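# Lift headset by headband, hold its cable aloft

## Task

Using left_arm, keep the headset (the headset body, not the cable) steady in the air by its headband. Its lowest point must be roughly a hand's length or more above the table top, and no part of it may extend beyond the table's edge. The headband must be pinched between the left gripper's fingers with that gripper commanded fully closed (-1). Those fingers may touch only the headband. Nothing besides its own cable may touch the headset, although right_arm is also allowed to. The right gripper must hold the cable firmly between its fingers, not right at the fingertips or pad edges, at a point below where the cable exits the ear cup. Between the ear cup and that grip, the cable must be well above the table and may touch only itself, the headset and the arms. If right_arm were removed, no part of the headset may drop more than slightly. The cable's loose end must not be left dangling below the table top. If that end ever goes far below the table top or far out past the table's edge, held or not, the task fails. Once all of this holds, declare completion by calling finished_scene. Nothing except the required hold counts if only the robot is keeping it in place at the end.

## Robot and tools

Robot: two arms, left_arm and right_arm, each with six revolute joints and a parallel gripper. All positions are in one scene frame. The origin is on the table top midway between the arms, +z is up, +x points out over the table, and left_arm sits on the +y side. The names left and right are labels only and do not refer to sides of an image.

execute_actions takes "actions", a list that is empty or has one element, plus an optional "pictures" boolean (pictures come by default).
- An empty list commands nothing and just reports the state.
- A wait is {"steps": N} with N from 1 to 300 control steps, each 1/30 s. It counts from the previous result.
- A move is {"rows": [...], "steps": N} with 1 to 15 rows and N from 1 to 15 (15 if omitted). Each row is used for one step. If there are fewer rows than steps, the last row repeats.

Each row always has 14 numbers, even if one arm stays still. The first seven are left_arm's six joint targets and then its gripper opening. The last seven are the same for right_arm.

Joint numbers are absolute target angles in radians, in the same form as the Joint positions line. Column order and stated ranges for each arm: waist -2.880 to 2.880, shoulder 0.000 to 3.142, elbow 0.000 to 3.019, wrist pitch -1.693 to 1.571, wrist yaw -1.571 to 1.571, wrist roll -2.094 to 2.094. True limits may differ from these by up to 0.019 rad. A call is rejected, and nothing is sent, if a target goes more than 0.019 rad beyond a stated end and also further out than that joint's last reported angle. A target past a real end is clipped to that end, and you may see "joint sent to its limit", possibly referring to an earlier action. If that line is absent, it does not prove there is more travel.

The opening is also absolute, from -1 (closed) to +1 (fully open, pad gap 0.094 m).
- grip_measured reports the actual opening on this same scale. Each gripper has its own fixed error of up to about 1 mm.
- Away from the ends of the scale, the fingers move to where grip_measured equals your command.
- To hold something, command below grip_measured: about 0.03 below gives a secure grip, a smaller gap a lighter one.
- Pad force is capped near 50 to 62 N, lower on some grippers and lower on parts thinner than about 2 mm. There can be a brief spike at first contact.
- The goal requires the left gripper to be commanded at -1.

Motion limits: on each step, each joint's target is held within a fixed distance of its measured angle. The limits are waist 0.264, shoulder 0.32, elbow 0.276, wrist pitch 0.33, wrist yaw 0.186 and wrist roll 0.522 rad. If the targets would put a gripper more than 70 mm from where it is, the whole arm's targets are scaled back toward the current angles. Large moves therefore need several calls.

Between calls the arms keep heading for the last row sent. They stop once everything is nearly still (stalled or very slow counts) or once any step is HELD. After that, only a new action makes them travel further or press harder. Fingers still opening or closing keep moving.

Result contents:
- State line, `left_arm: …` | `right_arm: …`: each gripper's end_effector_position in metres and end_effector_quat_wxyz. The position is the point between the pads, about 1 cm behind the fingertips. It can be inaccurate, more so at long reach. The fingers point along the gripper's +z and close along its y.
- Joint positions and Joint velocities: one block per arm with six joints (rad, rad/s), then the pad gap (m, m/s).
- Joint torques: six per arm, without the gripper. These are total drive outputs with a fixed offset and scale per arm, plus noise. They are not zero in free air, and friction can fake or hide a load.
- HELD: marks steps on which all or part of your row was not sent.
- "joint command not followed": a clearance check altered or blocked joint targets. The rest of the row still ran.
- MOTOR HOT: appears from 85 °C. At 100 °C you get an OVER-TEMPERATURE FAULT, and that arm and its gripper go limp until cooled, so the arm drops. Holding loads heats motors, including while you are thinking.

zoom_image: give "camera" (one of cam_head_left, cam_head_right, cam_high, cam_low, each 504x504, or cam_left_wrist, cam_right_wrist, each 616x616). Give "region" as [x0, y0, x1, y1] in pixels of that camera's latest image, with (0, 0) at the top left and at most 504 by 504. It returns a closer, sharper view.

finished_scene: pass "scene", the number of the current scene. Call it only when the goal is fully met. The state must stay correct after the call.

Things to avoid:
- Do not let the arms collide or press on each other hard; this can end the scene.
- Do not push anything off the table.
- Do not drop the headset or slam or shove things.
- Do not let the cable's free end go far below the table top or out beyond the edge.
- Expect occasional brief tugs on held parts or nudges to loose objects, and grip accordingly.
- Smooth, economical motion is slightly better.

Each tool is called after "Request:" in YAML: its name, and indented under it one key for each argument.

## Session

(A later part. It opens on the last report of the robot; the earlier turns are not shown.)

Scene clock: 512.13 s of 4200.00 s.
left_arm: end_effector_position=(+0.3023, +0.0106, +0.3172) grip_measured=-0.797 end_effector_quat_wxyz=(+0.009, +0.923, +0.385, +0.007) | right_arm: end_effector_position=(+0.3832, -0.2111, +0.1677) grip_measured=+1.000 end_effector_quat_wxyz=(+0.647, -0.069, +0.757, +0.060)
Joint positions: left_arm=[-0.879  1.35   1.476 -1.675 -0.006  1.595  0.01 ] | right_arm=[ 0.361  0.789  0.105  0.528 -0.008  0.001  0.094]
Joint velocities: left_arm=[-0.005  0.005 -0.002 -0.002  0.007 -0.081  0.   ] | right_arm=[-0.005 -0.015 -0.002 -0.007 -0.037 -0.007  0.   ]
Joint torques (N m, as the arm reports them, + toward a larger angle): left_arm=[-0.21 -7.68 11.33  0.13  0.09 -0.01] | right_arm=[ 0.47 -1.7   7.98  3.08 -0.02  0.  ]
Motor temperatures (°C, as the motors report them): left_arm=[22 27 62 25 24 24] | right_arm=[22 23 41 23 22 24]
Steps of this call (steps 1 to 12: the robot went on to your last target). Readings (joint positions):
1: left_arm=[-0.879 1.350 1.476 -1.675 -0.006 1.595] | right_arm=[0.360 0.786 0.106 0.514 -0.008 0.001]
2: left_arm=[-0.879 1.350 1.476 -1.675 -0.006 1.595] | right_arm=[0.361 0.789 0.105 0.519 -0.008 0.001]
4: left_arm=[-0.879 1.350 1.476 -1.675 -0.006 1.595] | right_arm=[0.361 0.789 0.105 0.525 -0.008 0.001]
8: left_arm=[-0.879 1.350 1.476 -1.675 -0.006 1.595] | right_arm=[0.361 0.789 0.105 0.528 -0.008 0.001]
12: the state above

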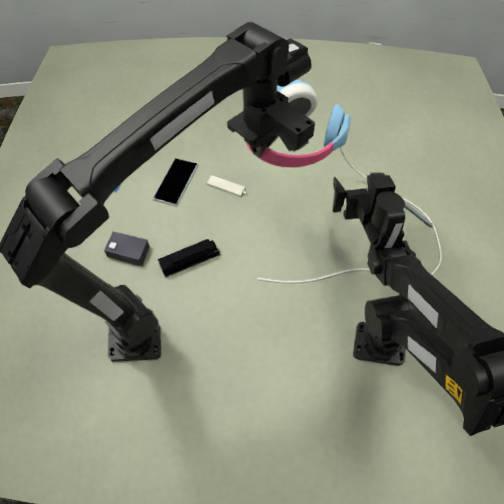

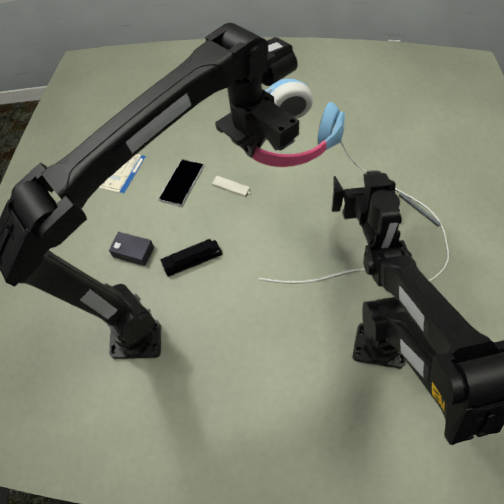

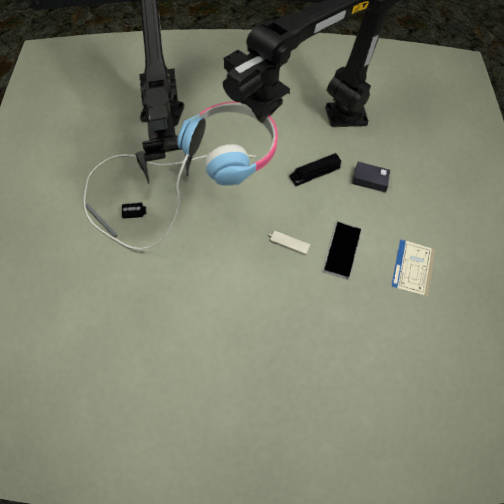

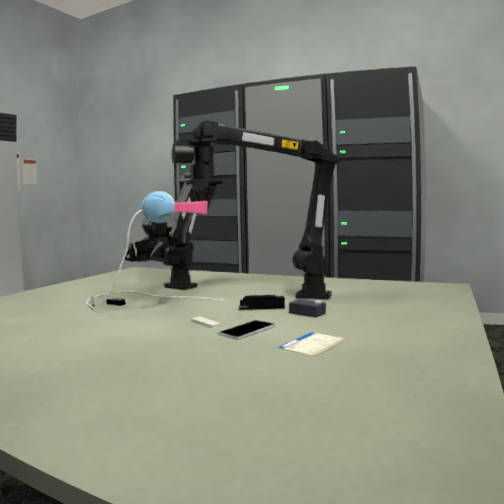

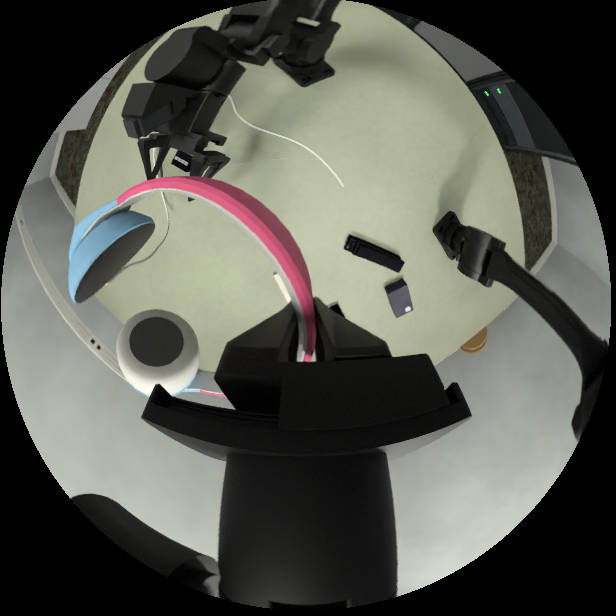

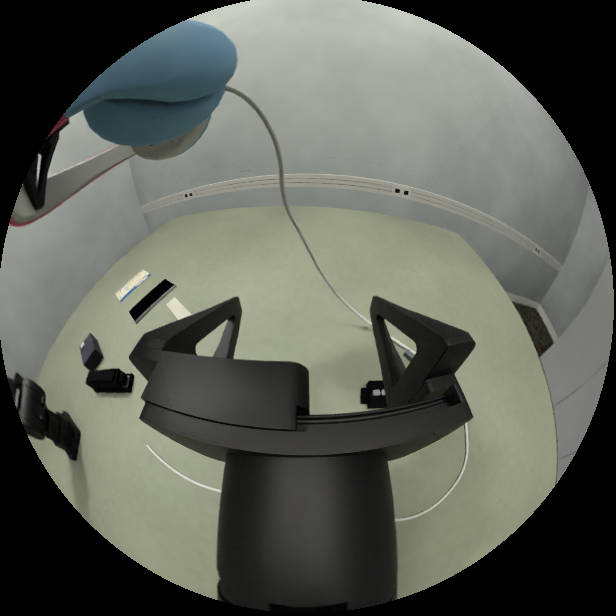

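Request:
execute_actions:
  actions:
    - {"rows": [[-0.875,1.345,1.50,-1.675,-0.006,1.59,-1,0.371,0.796,0.14,0.566,-0.008,0.0,1],[-0.875,1.345,1.50,-1.675,-0.006,1.59,-1,0.373,0.822,0.165,0.584,-0.008,0.0,1],[-0.875,1.345,1.50,-1.675,-0.006,1.59,-1,0.375,0.856,0.176,0.607,-0.008,0.0,1],[-0.875,1.345,1.50,-1.675,-0.006,1.59,-1,0.377,0.902,0.19,0.639,-0.008,0.0,1],[-0.875,1.345,1.50,-1.675,-0.006,1.59,-1,0.379,0.952,0.207,0.671,-0.008,0.0,1],[-0.875,1.345,1.50,-1.675,-0.006,1.59,-1,0.381,0.998,0.228,0.697,-0.008,0.0,1],[-0.875,1.345,1.50,-1.675,-0.006,1.59,-1,0.383,1.045,0.249,0.722,-0.008,0.0,1],[-0.875,1.345,1.50,-1.675,-0.006,1.59,-1,0.385,1.088,0.272,0.743,-0.008,0.0,1],[-0.875,1.345,1.50,-1.675,-0.006,1.59,-1,0.387,1.127,0.294,0.76,-0.008,0.0,1],[-0.875,1.345,1.50,-1.675,-0.006,1.59,-1,0.388,1.163,0.315,0.775,-0.008,0.0,1],[-0.875,1.345,1.50,-1.675,-0.006,1.59,-1,0.389,1.192,0.335,0.784,-0.008,0.0,1],[-0.875,1.345,1.50,-1.675,-0.006,1.59,-1,0.39,1.216,0.352,0.791,-0.008,0.0,1],[-0.875,1.345,1.50,-1.675,-0.006,1.59,-1,0.39,1.233,0.364,0.796,-0.008,0.0,1],[-0.875,1.345,1.50,-1.675,-0.006,1.59,-1,0.39,1.247,0.374,0.80,-0.008,0.0,1],[-0.875,1.345,1.50,-1.675,-0.006,1.59,-1,0.39,1.25,0.376,0.801,-0.008,0.0,1]], "steps": 15}
  pictures: false

Request:
execute_actions:
  actions:
    - {"steps": 15}

Scene clock: 557.30 s of 4200.00 s.
left_arm: end_effector_position=(+0.3023, +0.0106, +0.3172) grip_measured=-0.797 end_effector_quat_wxyz=(+0.009, +0.923, +0.385, +0.007) | right_arm: end_effector_position=(+0.4804, -0.1861, +0.1741) grip_measured=+1.000 end_effector_quat_wxyz=(+0.651, -0.075, +0.752, +0.066)
Joint positions: left_arm=[-0.879  1.35   1.476 -1.675 -0.006  1.595  0.01 ] | right_arm=[ 0.378  1.243  0.334  0.765 -0.008  0.001  0.094]
Joint velocities: left_arm=[-0.015  0.005 -0.007 -0.017 -0.007  0.007  0.   ] | right_arm=[ 0.005  0.415  0.335  0.144 -0.022  0.022  0.   ]
Joint torques (N m, as the arm reports them, + toward a larger angle): left_arm=[-0.28 -7.5  11.34  0.1   0.09 -0.02] | right_arm=[ 0.38 -8.28  8.52  3.1  -0.03  0.  ]
Motor temperatures (°C, as the motors report them): left_arm=[22 27 56 25 24 24] | right_arm=[22 23 38 24 22 24]
Steps of this call (steps 1 to 30: the robot went on to your last target; steps 31 to 90: nothing new was sent; then 41.67 s passed at rest; steps 91 to 105: all 15 steps of this action). Readings (joint positions):
91: left_arm=[-0.879 1.350 1.476 -1.675 -0.006 1.595] | right_arm=[0.361 0.789 0.105 0.530 -0.008 0.001]
92: left_arm=[-0.879 1.350 1.476 -1.675 -0.006 1.595] | right_arm=[0.361 0.791 0.105 0.536 -0.008 0.001]
94: left_arm=[-0.879 1.350 1.476 -1.675 -0.006 1.595] | right_arm=[0.361 0.815 0.113 0.567 -0.008 0.001]
98: left_arm=[-0.879 1.350 1.476 -1.675 -0.006 1.595] | right_arm=[0.368 0.982 0.178 0.669 -0.008 0.001]
105: the state above

Scene clock: 557.80 s of 4200.00 s.
left_arm: end_effector_position=(+0.3023, +0.0106, +0.3172) grip_measured=-0.797 end_effector_quat_wxyz=(+0.009, +0.923, +0.385, +0.007) | right_arm: end_effector_position=(+0.4852, -0.1851, +0.1764) grip_measured=+1.000 end_effector_quat_wxyz=(+0.654, -0.075, +0.750, +0.067)
Joint positions: left_arm=[-0.879  1.35   1.476 -1.675 -0.006  1.595  0.01 ] | right_arm=[ 0.378  1.257  0.346  0.775 -0.008  0.001  0.094]
Joint velocities: left_arm=[ 0.005 -0.005 -0.017 -0.007 -0.066  0.007 -0.001] | right_arm=[ 0.005 -0.005 -0.002  0.002 -0.066 -0.051  0.   ]
Joint torques (N m, as the arm reports them, + toward a larger angle): left_arm=[-0.49 -7.55 11.35  0.11  0.09 -0.01] | right_arm=[ 0.59 -7.68  9.14  3.08 -0.04  0.  ]
Motor temperatures (°C, as the motors report them): left_arm=[22 27 56 25 24 24] | right_arm=[22 23 38 24 22 24]
Steps of this call (steps 1 to 15: the robot went on to your last target). Readings (joint positions):
1: left_arm=[-0.879 1.350 1.476 -1.675 -0.006 1.595] | right_arm=[0.378 1.253 0.342 0.769 -0.008 0.001]
2: left_arm=[-0.879 1.350 1.476 -1.675 -0.006 1.595] | right_arm=[0.378 1.257 0.346 0.771 -0.008 0.001]
4: left_arm=[-0.879 1.350 1.476 -1.675 -0.006 1.595] | right_arm=[0.378 1.257 0.346 0.774 -0.008 0.001]
8: left_arm=[-0.879 1.350 1.476 -1.675 -0.006 1.595] | right_arm=[0.378 1.257 0.346 0.775 -0.008 0.001]
15: the state above

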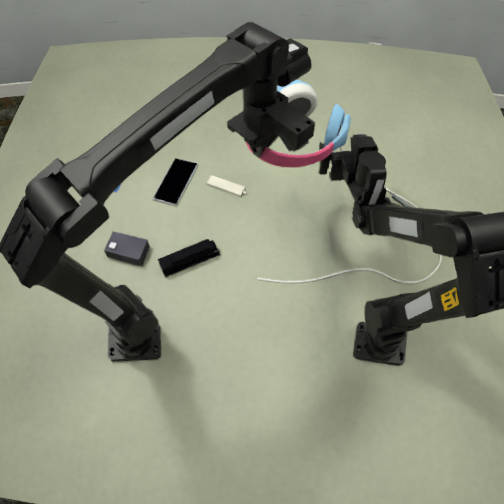

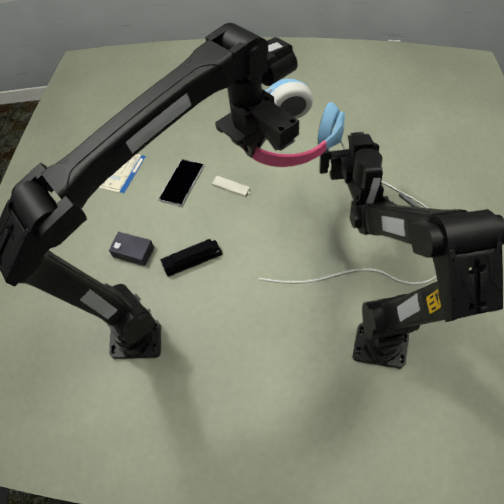

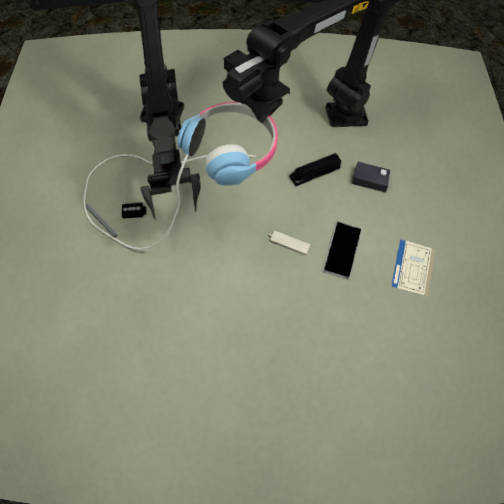

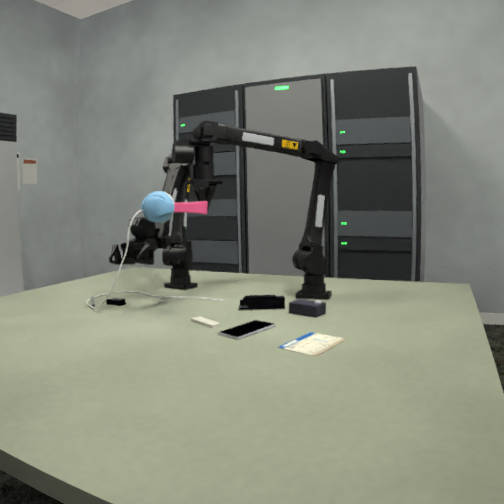

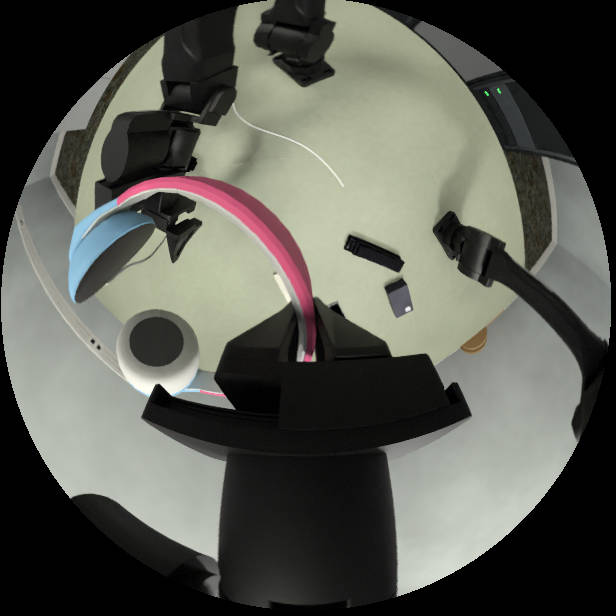

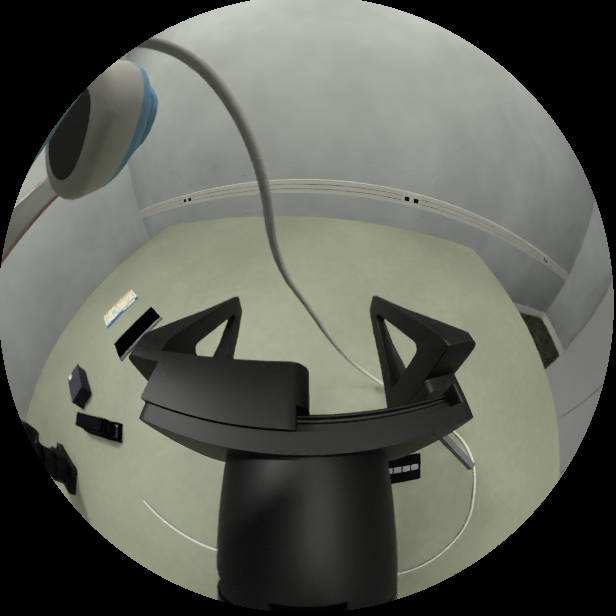

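Request:
zoom_image:
  camera: "cam_high"
  region: [110, 110, 270, 260]

Request:
zoom_image:
  camera: "cam_low"
  region: [80, 170, 240, 320]

Region (110, 110, 270, 260) of cam_high's 504x504 image, scaled by 3.150, with more detail than that image has; it fills the top 472 rows of this view, and the rest is white.

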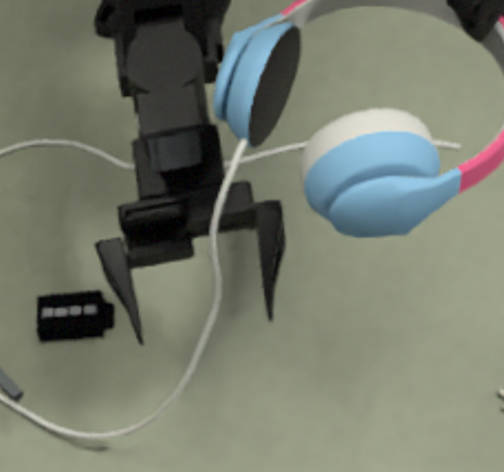

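Region (80, 170, 240, 320) of cam_low's 504x504 image, scaled by 3.150, with more detail than that image has; it fills the top 472 rows of this view, and the rest is white.

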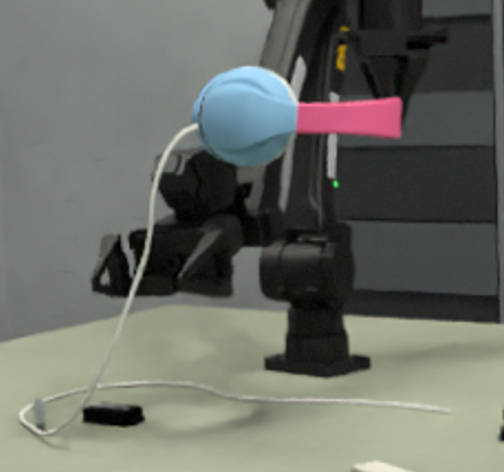

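Request:
execute_actions:
  actions:
    - {"rows": [[-0.875,1.345,1.50,-1.675,-0.006,1.59,-1,0.39,1.262,0.385,0.802,-0.008,0.0,1],[-0.875,1.345,1.50,-1.675,-0.006,1.59,-1,0.39,1.27,0.392,0.803,-0.008,0.0,1],[-0.875,1.345,1.50,-1.675,-0.006,1.59,-1,0.39,1.28,0.399,0.804,-0.008,0.0,1],[-0.875,1.345,1.50,-1.675,-0.006,1.59,-1,0.39,1.292,0.407,0.806,-0.008,0.0,1],[-0.875,1.345,1.50,-1.675,-0.006,1.59,-1,0.39,1.305,0.416,0.807,-0.008,0.0,1],[-0.875,1.345,1.50,-1.675,-0.006,1.59,-1,0.39,1.318,0.426,0.809,-0.008,0.0,1],[-0.875,1.345,1.50,-1.675,-0.006,1.59,-1,0.39,1.331,0.436,0.81,-0.008,0.0,1],[-0.875,1.345,1.50,-1.675,-0.006,1.59,-1,0.39,1.343,0.445,0.812,-0.008,0.0,1],[-0.875,1.345,1.50,-1.675,-0.006,1.59,-1,0.39,1.354,0.454,0.813,-0.008,0.0,1],[-0.875,1.345,1.50,-1.675,-0.006,1.59,-1,0.39,1.363,0.461,0.814,-0.008,0.0,1],[-0.875,1.345,1.50,-1.675,-0.006,1.59,-1,0.39,1.37,0.466,0.815,-0.008,0.0,1],[-0.875,1.345,1.50,-1.675,-0.006,1.59,-1,0.39,1.374,0.469,0.815,-0.008,0.0,1],[-0.875,1.345,1.50,-1.675,-0.006,1.59,-1,0.39,1.376,0.47,0.815,-0.008,0.0,1]], "steps": 15}
  pictures: false

Request:
execute_actions:
  actions:
    - {"steps": 8}

Scene clock: 597.13 s of 4200.00 s.
left_arm: end_effector_position=(+0.3023, +0.0106, +0.3172) grip_measured=-0.797 end_effector_quat_wxyz=(+0.009, +0.923, +0.385, +0.007) | right_arm: end_effector_position=(+0.5199, -0.1783, +0.1706) grip_measured=+1.000 end_effector_quat_wxyz=(+0.649, -0.075, +0.754, +0.066)
Joint positions: left_arm=[-0.879  1.35   1.476 -1.675 -0.006  1.595  0.01 ] | right_arm=[ 0.378  1.371  0.434  0.788 -0.008  0.001  0.094]
Joint velocities: left_arm=[-0.005 -0.015  0.012 -0.002 -0.037 -0.037  0.   ] | right_arm=[ 0.005  0.034  0.007 -0.002 -0.022 -0.022  0.   ]
Joint torques (N m, as the arm reports them, + toward a larger angle): left_arm=[-0.25 -7.69 11.36  0.1   0.09 -0.01] | right_arm=[ 0.65 -8.85  9.46  3.07 -0.03  0.  ]
Motor temperatures (°C, as the motors report them): left_arm=[22 27 56 25 24 24] | right_arm=[22 23 38 24 22 24]
Steps of this call (steps 1 to 15: the robot went on to your last target; steps 16 to 90: nothing new was sent; then 35.83 s passed at rest; steps 91 to 105: all 15 steps of this action). Readings (joint positions):
91: left_arm=[-0.879 1.350 1.476 -1.675 -0.006 1.595] | right_arm=[0.378 1.257 0.346 0.775 -0.008 0.001]
92: left_arm=[-0.879 1.350 1.476 -1.675 -0.006 1.595] | right_arm=[0.378 1.257 0.346 0.775 -0.008 0.001]
94: left_arm=[-0.879 1.350 1.476 -1.675 -0.006 1.595] | right_arm=[0.378 1.261 0.350 0.777 -0.008 0.001]
98: left_arm=[-0.879 1.350 1.476 -1.675 -0.006 1.595] | right_arm=[0.378 1.302 0.383 0.783 -0.008 0.001]
105: the state above

Scene clock: 597.40 s of 4200.00 s.
left_arm: end_effector_position=(+0.3023, +0.0106, +0.3172) grip_measured=-0.797 end_effector_quat_wxyz=(+0.009, +0.923, +0.385, +0.007) | right_arm: end_effector_position=(+0.5200, -0.1783, +0.1705) grip_measured=+1.000 end_effector_quat_wxyz=(+0.649, -0.075, +0.754, +0.066)
Joint positions: left_arm=[-0.879  1.35   1.476 -1.675 -0.006  1.595  0.01 ] | right_arm=[ 0.378  1.372  0.434  0.789 -0.008  0.001  0.094]
Joint velocities: left_arm=[-0.005 -0.005  0.002  0.007 -0.022  0.007 -0.   ] | right_arm=[-0.015 -0.005  0.007 -0.012 -0.051 -0.037  0.   ]
Joint torques (N m, as the arm reports them, + toward a larger angle): left_arm=[-0.31 -7.53 11.33  0.09  0.1  -0.02] | right_arm=[ 0.72 -8.59  9.41  3.08 -0.02  0.01]
Motor temperatures (°C, as the motors report them): left_arm=[22 27 56 25 24 24] | right_arm=[22 23 38 24 22 24]
Steps of this call (steps 1 to 8: the robot went on to your last target). Readings (joint positions):
1: left_arm=[-0.879 1.350 1.476 -1.675 -0.006 1.595] | right_arm=[0.378 1.372 0.434 0.788 -0.008 0.001]
2: left_arm=[-0.879 1.350 1.476 -1.675 -0.006 1.595] | right_arm=[0.378 1.372 0.434 0.788 -0.008 0.001]
4: left_arm=[-0.879 1.350 1.476 -1.675 -0.006 1.595] | right_arm=[0.378 1.372 0.434 0.789 -0.008 0.001]
8: the state above

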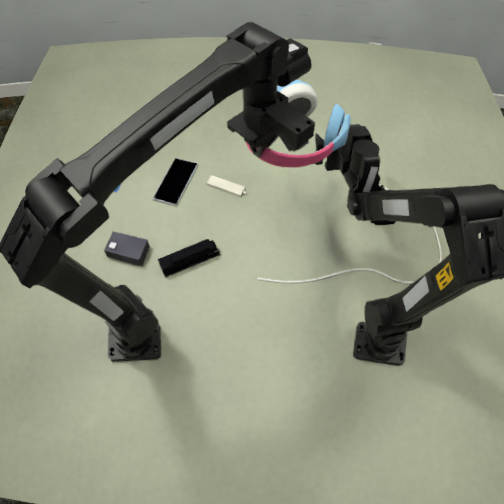

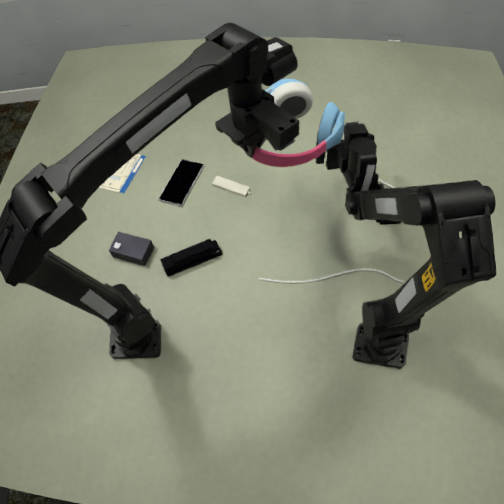

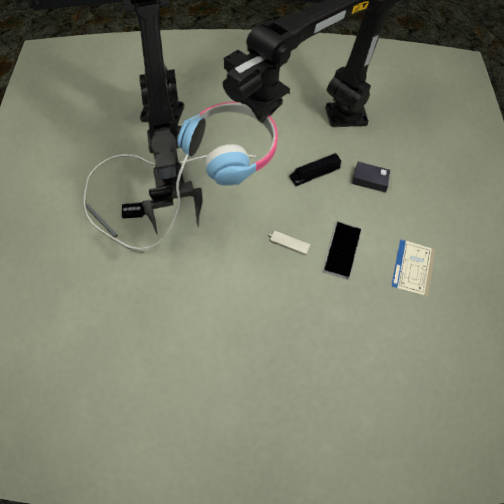

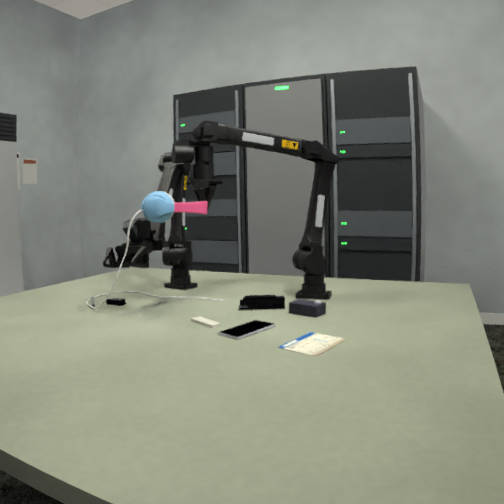

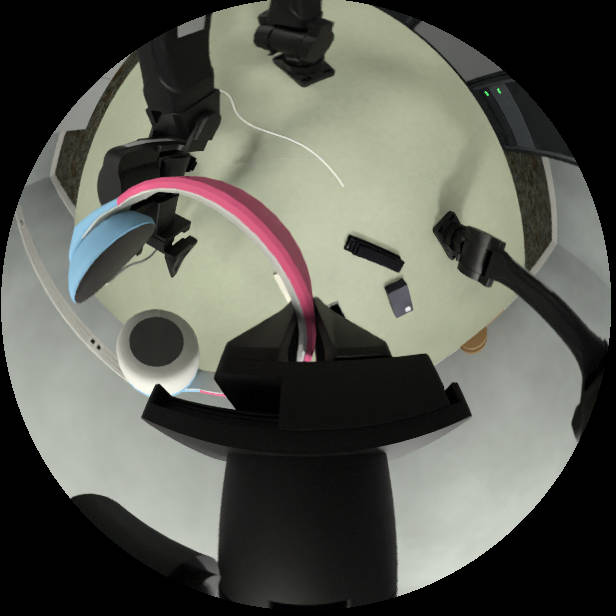

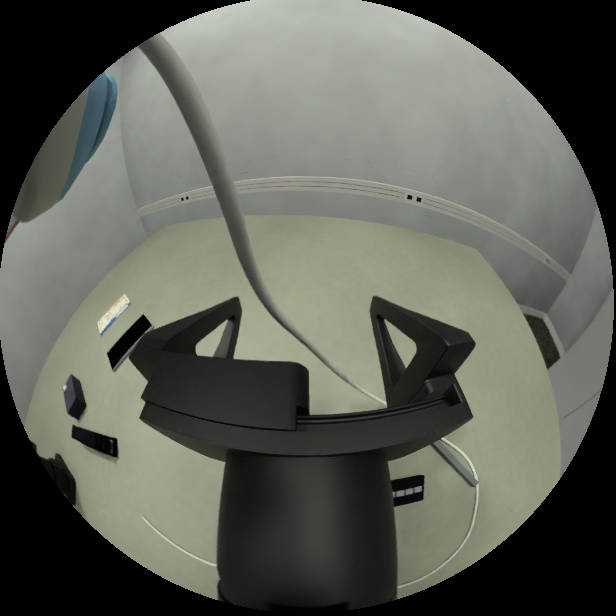

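Request:
execute_actions:
  actions:
    - {"rows": [[-0.875,1.345,1.50,-1.675,-0.006,1.59,-1,0.39,1.365,0.44,0.81,-0.008,0.0,1],[-0.875,1.345,1.50,-1.675,-0.006,1.59,-1,0.39,1.357,0.43,0.81,-0.008,0.0,0.9],[-0.875,1.345,1.50,-1.675,-0.006,1.59,-1,0.39,1.35,0.424,0.81,-0.008,0.0,0.8],[-0.875,1.345,1.50,-1.675,-0.006,1.59,-1,0.39,1.343,0.418,0.81,-0.008,0.0,0.7],[-0.875,1.345,1.50,-1.675,-0.006,1.59,-1,0.39,1.336,0.412,0.81,-0.008,0.0,0.6],[-0.875,1.345,1.50,-1.675,-0.006,1.59,-1,0.39,1.33,0.406,0.81,-0.008,0.0,0.5],[-0.875,1.345,1.50,-1.675,-0.006,1.59,-1,0.39,1.324,0.40,0.81,-0.008,0.0,0.4],[-0.875,1.345,1.50,-1.675,-0.006,1.59,-1,0.39,1.319,0.396,0.81,-0.008,0.0,0.3],[-0.875,1.345,1.50,-1.675,-0.006,1.59,-1,0.39,1.315,0.393,0.81,-0.008,0.0,0.2],[-0.875,1.345,1.50,-1.675,-0.006,1.59,-1,0.39,1.313,0.392,0.81,-0.008,0.0,0.1],[-0.875,1.345,1.50,-1.675,-0.006,1.59,-1,0.39,1.313,0.392,0.81,-0.008,0.0,0.0]], "steps": 15}

Scene clock: 627.23 s of 4200.00 s.
left_arm: end_effector_position=(+0.3023, +0.0106, +0.3172) grip_measured=-0.797 end_effector_quat_wxyz=(+0.009, +0.923, +0.385, +0.007) | right_arm: end_effector_position=(+0.5038, -0.1815, +0.1725) grip_measured=+0.003 end_effector_quat_wxyz=(+0.651, -0.075, +0.752, +0.066)
Joint positions: left_arm=[-0.879  1.35   1.476 -1.675 -0.006  1.595  0.01 ] | right_arm=[ 0.378  1.324  0.392  0.789 -0.008  0.001  0.047]
Joint velocities: left_arm=[-0.005 -0.005 -0.007 -0.007 -0.037 -0.007 -0.001] | right_arm=[-0.005 -0.005 -0.007 -0.007 -0.007 -0.022 -0.001]
Joint torques (N m, as the arm reports them, + toward a larger angle): left_arm=[-0.39 -7.61 11.36  0.09  0.09 -0.02] | right_arm=[ 0.51 -9.02  6.5   2.82 -0.01  0.01]
Motor temperatures (°C, as the motors report them): left_arm=[22 27 56 25 24 24] | right_arm=[22 24 38 24 22 24]
Steps of this call (steps 1 to 15: the robot went on to your last target; steps 16 to 90: nothing new was sent; then 26.33 s passed at rest; steps 91 to 105: all 15 steps of this action). Readings (joint positions):
91: left_arm=[-0.879 1.350 1.476 -1.675 -0.006 1.595] | right_arm=[0.378 1.372 0.434 0.789 -0.008 0.001]
92: left_arm=[-0.879 1.350 1.476 -1.675 -0.006 1.595] | right_arm=[0.378 1.372 0.434 0.789 -0.008 0.001]
94: left_arm=[-0.879 1.350 1.476 -1.675 -0.006 1.595] | right_arm=[0.378 1.370 0.431 0.789 -0.008 0.001]
98: left_arm=[-0.879 1.350 1.476 -1.675 -0.006 1.595] | right_arm=[0.378 1.349 0.408 0.789 -0.008 0.001]
105: the state above

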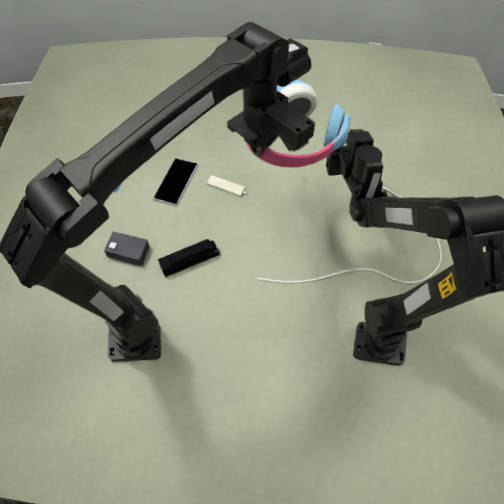

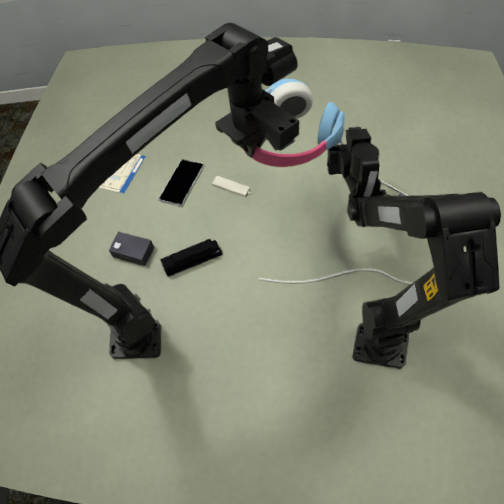

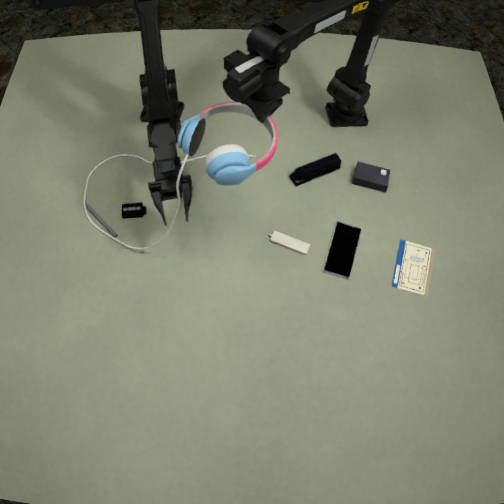

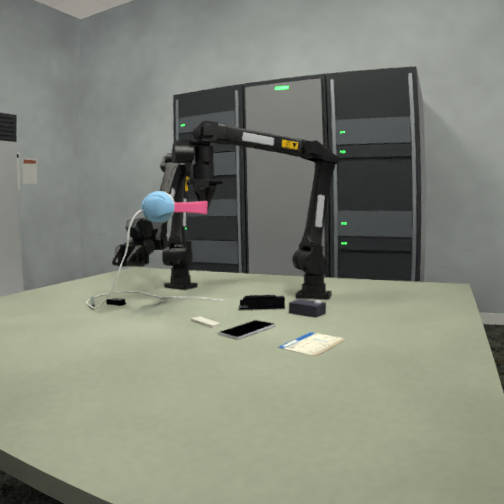

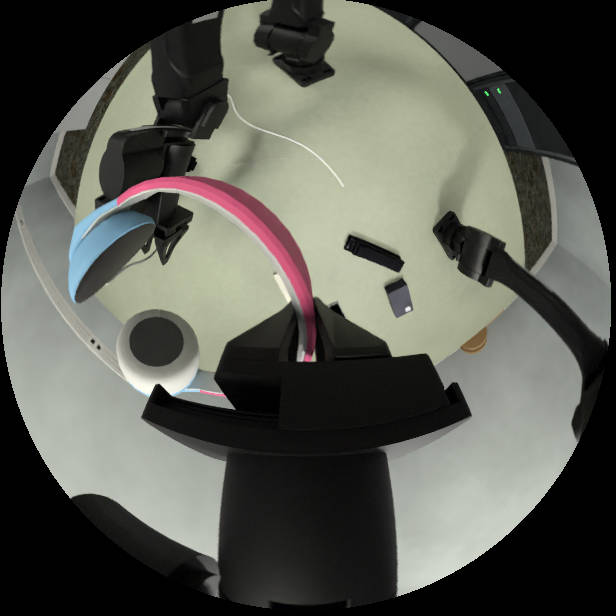

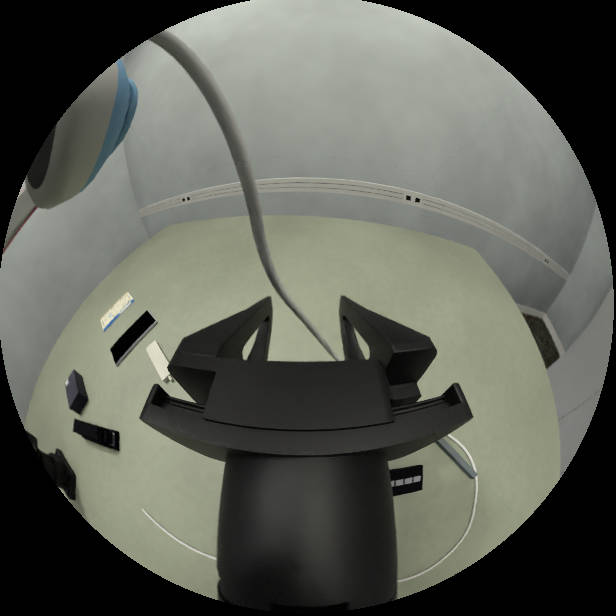

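Request:
execute_actions:
  actions:
    - {"rows": [[-0.875,1.345,1.50,-1.675,-0.006,1.59,-1,0.385,1.32,0.405,0.81,-0.008,0.0,-0.1],[-0.875,1.345,1.50,-1.675,-0.006,1.59,-1,0.385,1.32,0.405,0.81,-0.008,0.0,-0.2],[-0.875,1.345,1.50,-1.675,-0.006,1.59,-1,0.385,1.32,0.405,0.81,-0.008,0.0,-0.3],[-0.875,1.345,1.50,-1.675,-0.006,1.59,-1,0.385,1.32,0.405,0.81,-0.008,0.0,-0.4],[-0.875,1.345,1.50,-1.675,-0.006,1.59,-1,0.385,1.32,0.405,0.81,-0.008,0.0,-0.5],[-0.875,1.345,1.50,-1.675,-0.006,1.59,-1,0.385,1.32,0.405,0.81,-0.008,0.0,-0.6],[-0.875,1.345,1.50,-1.675,-0.006,1.59,-1,0.385,1.32,0.405,0.81,-0.008,0.0,-0.68],[-0.875,1.345,1.50,-1.675,-0.006,1.59,-1,0.385,1.32,0.405,0.81,-0.008,0.0,-0.75],[-0.875,1.345,1.50,-1.675,-0.006,1.59,-1,0.385,1.32,0.405,0.81,-0.008,0.0,-0.8]], "steps": 15}

Request:
zoom_image:
  camera: "cam_right_wrist"
  region: [220, 200, 400, 380]

Request:
zoom_image:
  camera: "cam_high"
  region: [130, 130, 230, 250]

Scene clock: 638.50 s of 4200.00 s.
left_arm: end_effector_position=(+0.3023, +0.0106, +0.3172) grip_measured=-0.797 end_effector_quat_wxyz=(+0.009, +0.923, +0.385, +0.007) | right_arm: end_effector_position=(+0.5038, -0.1815, +0.1725) grip_measured=-0.797 end_effector_quat_wxyz=(+0.651, -0.075, +0.752, +0.066)
Joint positions: left_arm=[-0.879  1.35   1.476 -1.675 -0.006  1.595  0.01 ] | right_arm=[ 0.378  1.324  0.392  0.789 -0.008  0.001  0.01 ]
Joint velocities: left_arm=[-0.015 -0.005  0.017 -0.007 -0.022  0.022  0.   ] | right_arm=[ 0.005  0.005  0.002  0.002 -0.037 -0.051 -0.   ]
Joint torques (N m, as the arm reports them, + toward a larger angle): left_arm=[-0.37 -7.66 11.33  0.08  0.09 -0.01] | right_arm=[ 0.34 -8.29  7.64  2.86 -0.03  0.01]
Motor temperatures (°C, as the motors report them): left_arm=[22 27 56 25 24 24] | right_arm=[22 24 37 24 22 24]
Steps of this call (steps 1 to 15: the robot went on to your last target; steps 16 to 90: nothing new was sent; then 7.77 s passed at rest; steps 91 to 105: all 15 steps of this action). Readings (joint positions):
91: left_arm=[-0.879 1.350 1.476 -1.675 -0.006 1.595] | right_arm=[0.378 1.324 0.392 0.789 -0.008 0.001]
92: left_arm=[-0.879 1.350 1.476 -1.675 -0.006 1.595] | right_arm=[0.378 1.324 0.392 0.789 -0.008 0.001]
94: left_arm=[-0.879 1.350 1.476 -1.675 -0.006 1.595] | right_arm=[0.378 1.324 0.392 0.789 -0.008 0.001]
98: left_arm=[-0.879 1.350 1.476 -1.675 -0.006 1.595] | right_arm=[0.378 1.324 0.392 0.789 -0.008 0.001]
105: the state above

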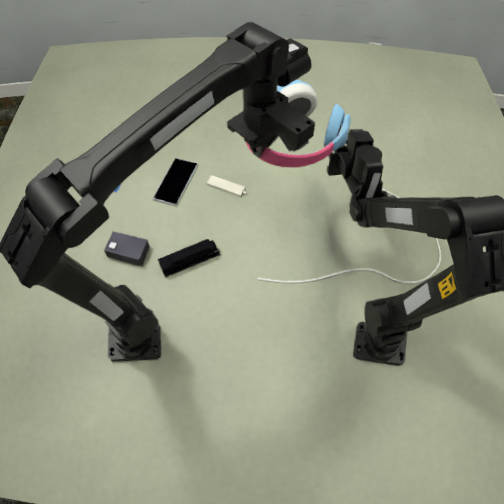

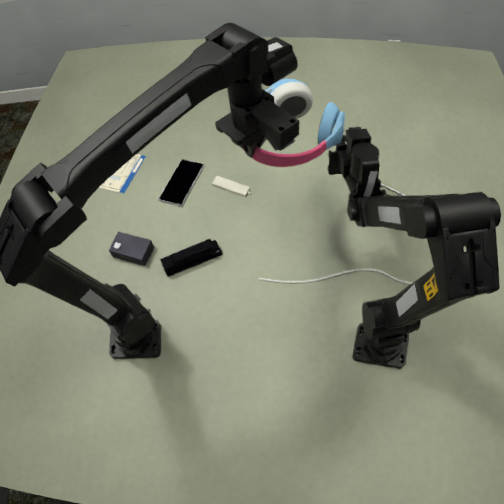

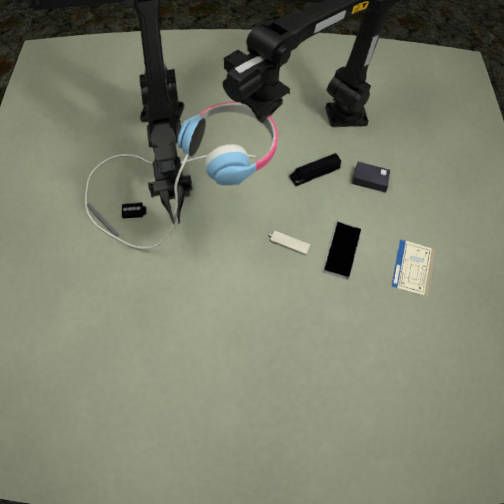

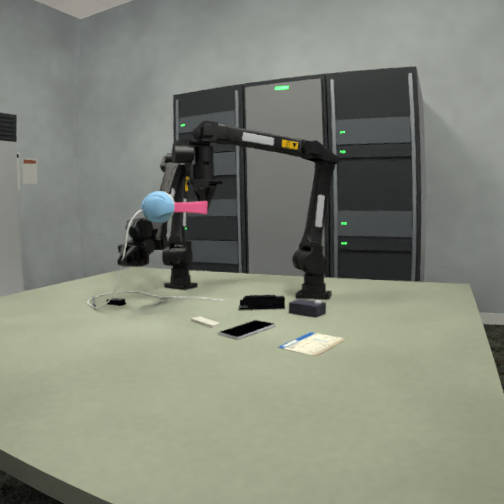

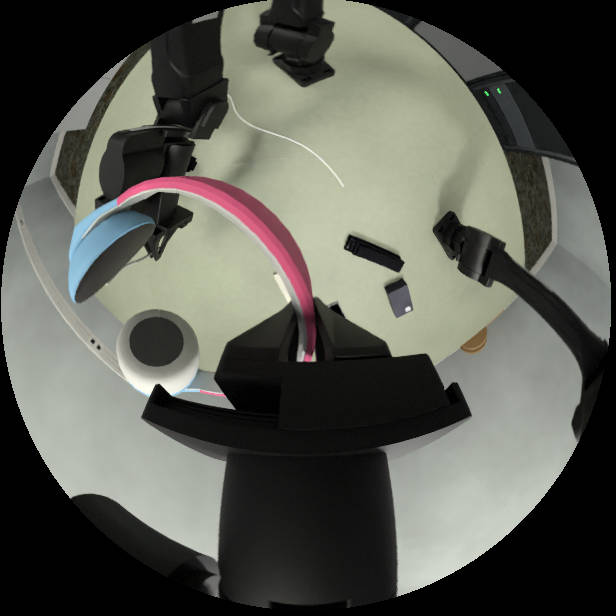

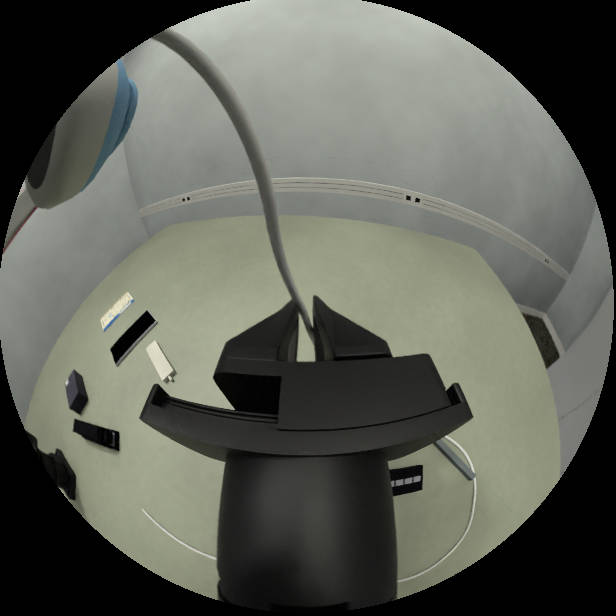

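Region (220, 200, 400, 380) of cam_right_wrist's 616x616 image, scaled by 2.800, with more detail than that image has.

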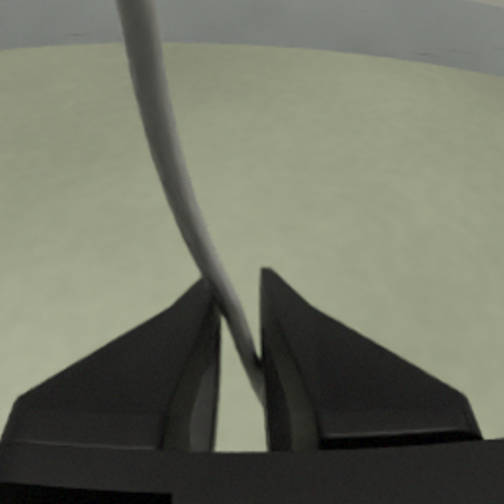

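Region (130, 130, 230, 250) of cam_high's 504x504 image, scaled by 4.200, with more detail than that image has.

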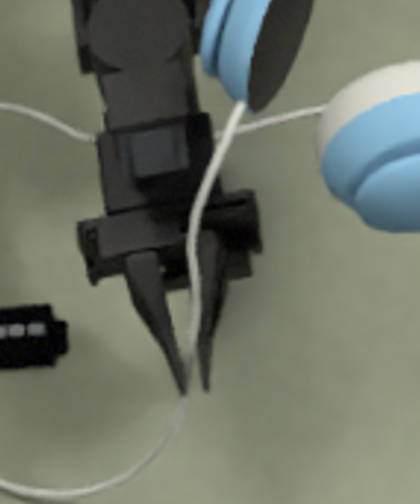

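Request:
execute_actions:
  actions:
    - {"rows": [[-0.875,1.345,1.50,-1.675,-0.006,1.59,-1,0.385,1.322,0.412,0.81,-0.008,0.0,-0.75],[-0.875,1.345,1.50,-1.675,-0.006,1.59,-1,0.385,1.322,0.418,0.81,-0.008,0.0,-0.7],[-0.875,1.345,1.50,-1.675,-0.006,1.59,-1,0.385,1.322,0.424,0.81,-0.008,0.0,-0.7],[-0.875,1.345,1.50,-1.675,-0.006,1.59,-1,0.385,1.322,0.429,0.81,-0.008,0.0,-0.7],[-0.875,1.345,1.50,-1.675,-0.006,1.59,-1,0.385,1.322,0.433,0.81,-0.008,0.0,-0.7],[-0.875,1.345,1.50,-1.675,-0.006,1.59,-1,0.385,1.322,0.437,0.81,-0.008,0.0,-0.7],[-0.875,1.345,1.50,-1.675,-0.006,1.59,-1,0.385,1.322,0.44,0.81,-0.008,0.0,-0.7],[-0.875,1.345,1.50,-1.675,-0.006,1.59,-1,0.385,1.322,0.442,0.81,-0.008,0.0,-0.7]], "steps": 15}
  pictures: false

Scene clock: 686.53 s of 4200.00 s.
left_arm: end_effector_position=(+0.3023, +0.0106, +0.3172) grip_measured=-0.797 end_effector_quat_wxyz=(+0.009, +0.923, +0.385, +0.007) | right_arm: end_effector_position=(+0.5073, -0.1808, +0.1775) grip_measured=-0.703 end_effector_quat_wxyz=(+0.655, -0.075, +0.749, +0.067)
Joint positions: left_arm=[-0.879  1.35   1.476 -1.675 -0.006  1.595  0.01 ] | right_arm=[ 0.378  1.324  0.402  0.789 -0.008  0.001  0.014]
Joint velocities: left_arm=[-0.015 -0.005  0.012 -0.027  0.022 -0.022 -0.001] | right_arm=[ 0.015 -0.005 -0.002  0.002  0.007  0.022 -0.   ]
Joint torques (N m, as the arm reports them, + toward a larger angle): left_arm=[-0.41 -7.61 11.34  0.11  0.09 -0.02] | right_arm=[ 0.34 -8.23  9.79  2.76 -0.04 -0.01]
Motor temperatures (°C, as the motors report them): left_arm=[22 27 56 25 24 24] | right_arm=[22 24 36 24 22 24]
Steps of this call (steps 1 to 15: the robot went on to your last target; steps 16 to 90: nothing new was sent; then 44.53 s passed at rest; steps 91 to 105: all 15 steps of this action). Readings (joint positions):
91: left_arm=[-0.879 1.350 1.476 -1.675 -0.006 1.595] | right_arm=[0.378 1.324 0.392 0.789 -0.008 0.001]
92: left_arm=[-0.879 1.350 1.476 -1.675 -0.006 1.595] | right_arm=[0.378 1.324 0.392 0.789 -0.008 0.001]
94: left_arm=[-0.879 1.350 1.476 -1.675 -0.006 1.595] | right_arm=[0.378 1.324 0.392 0.789 -0.008 0.001]
98: left_arm=[-0.879 1.350 1.476 -1.675 -0.006 1.595] | right_arm=[0.378 1.324 0.394 0.789 -0.008 0.001]
105: the state above


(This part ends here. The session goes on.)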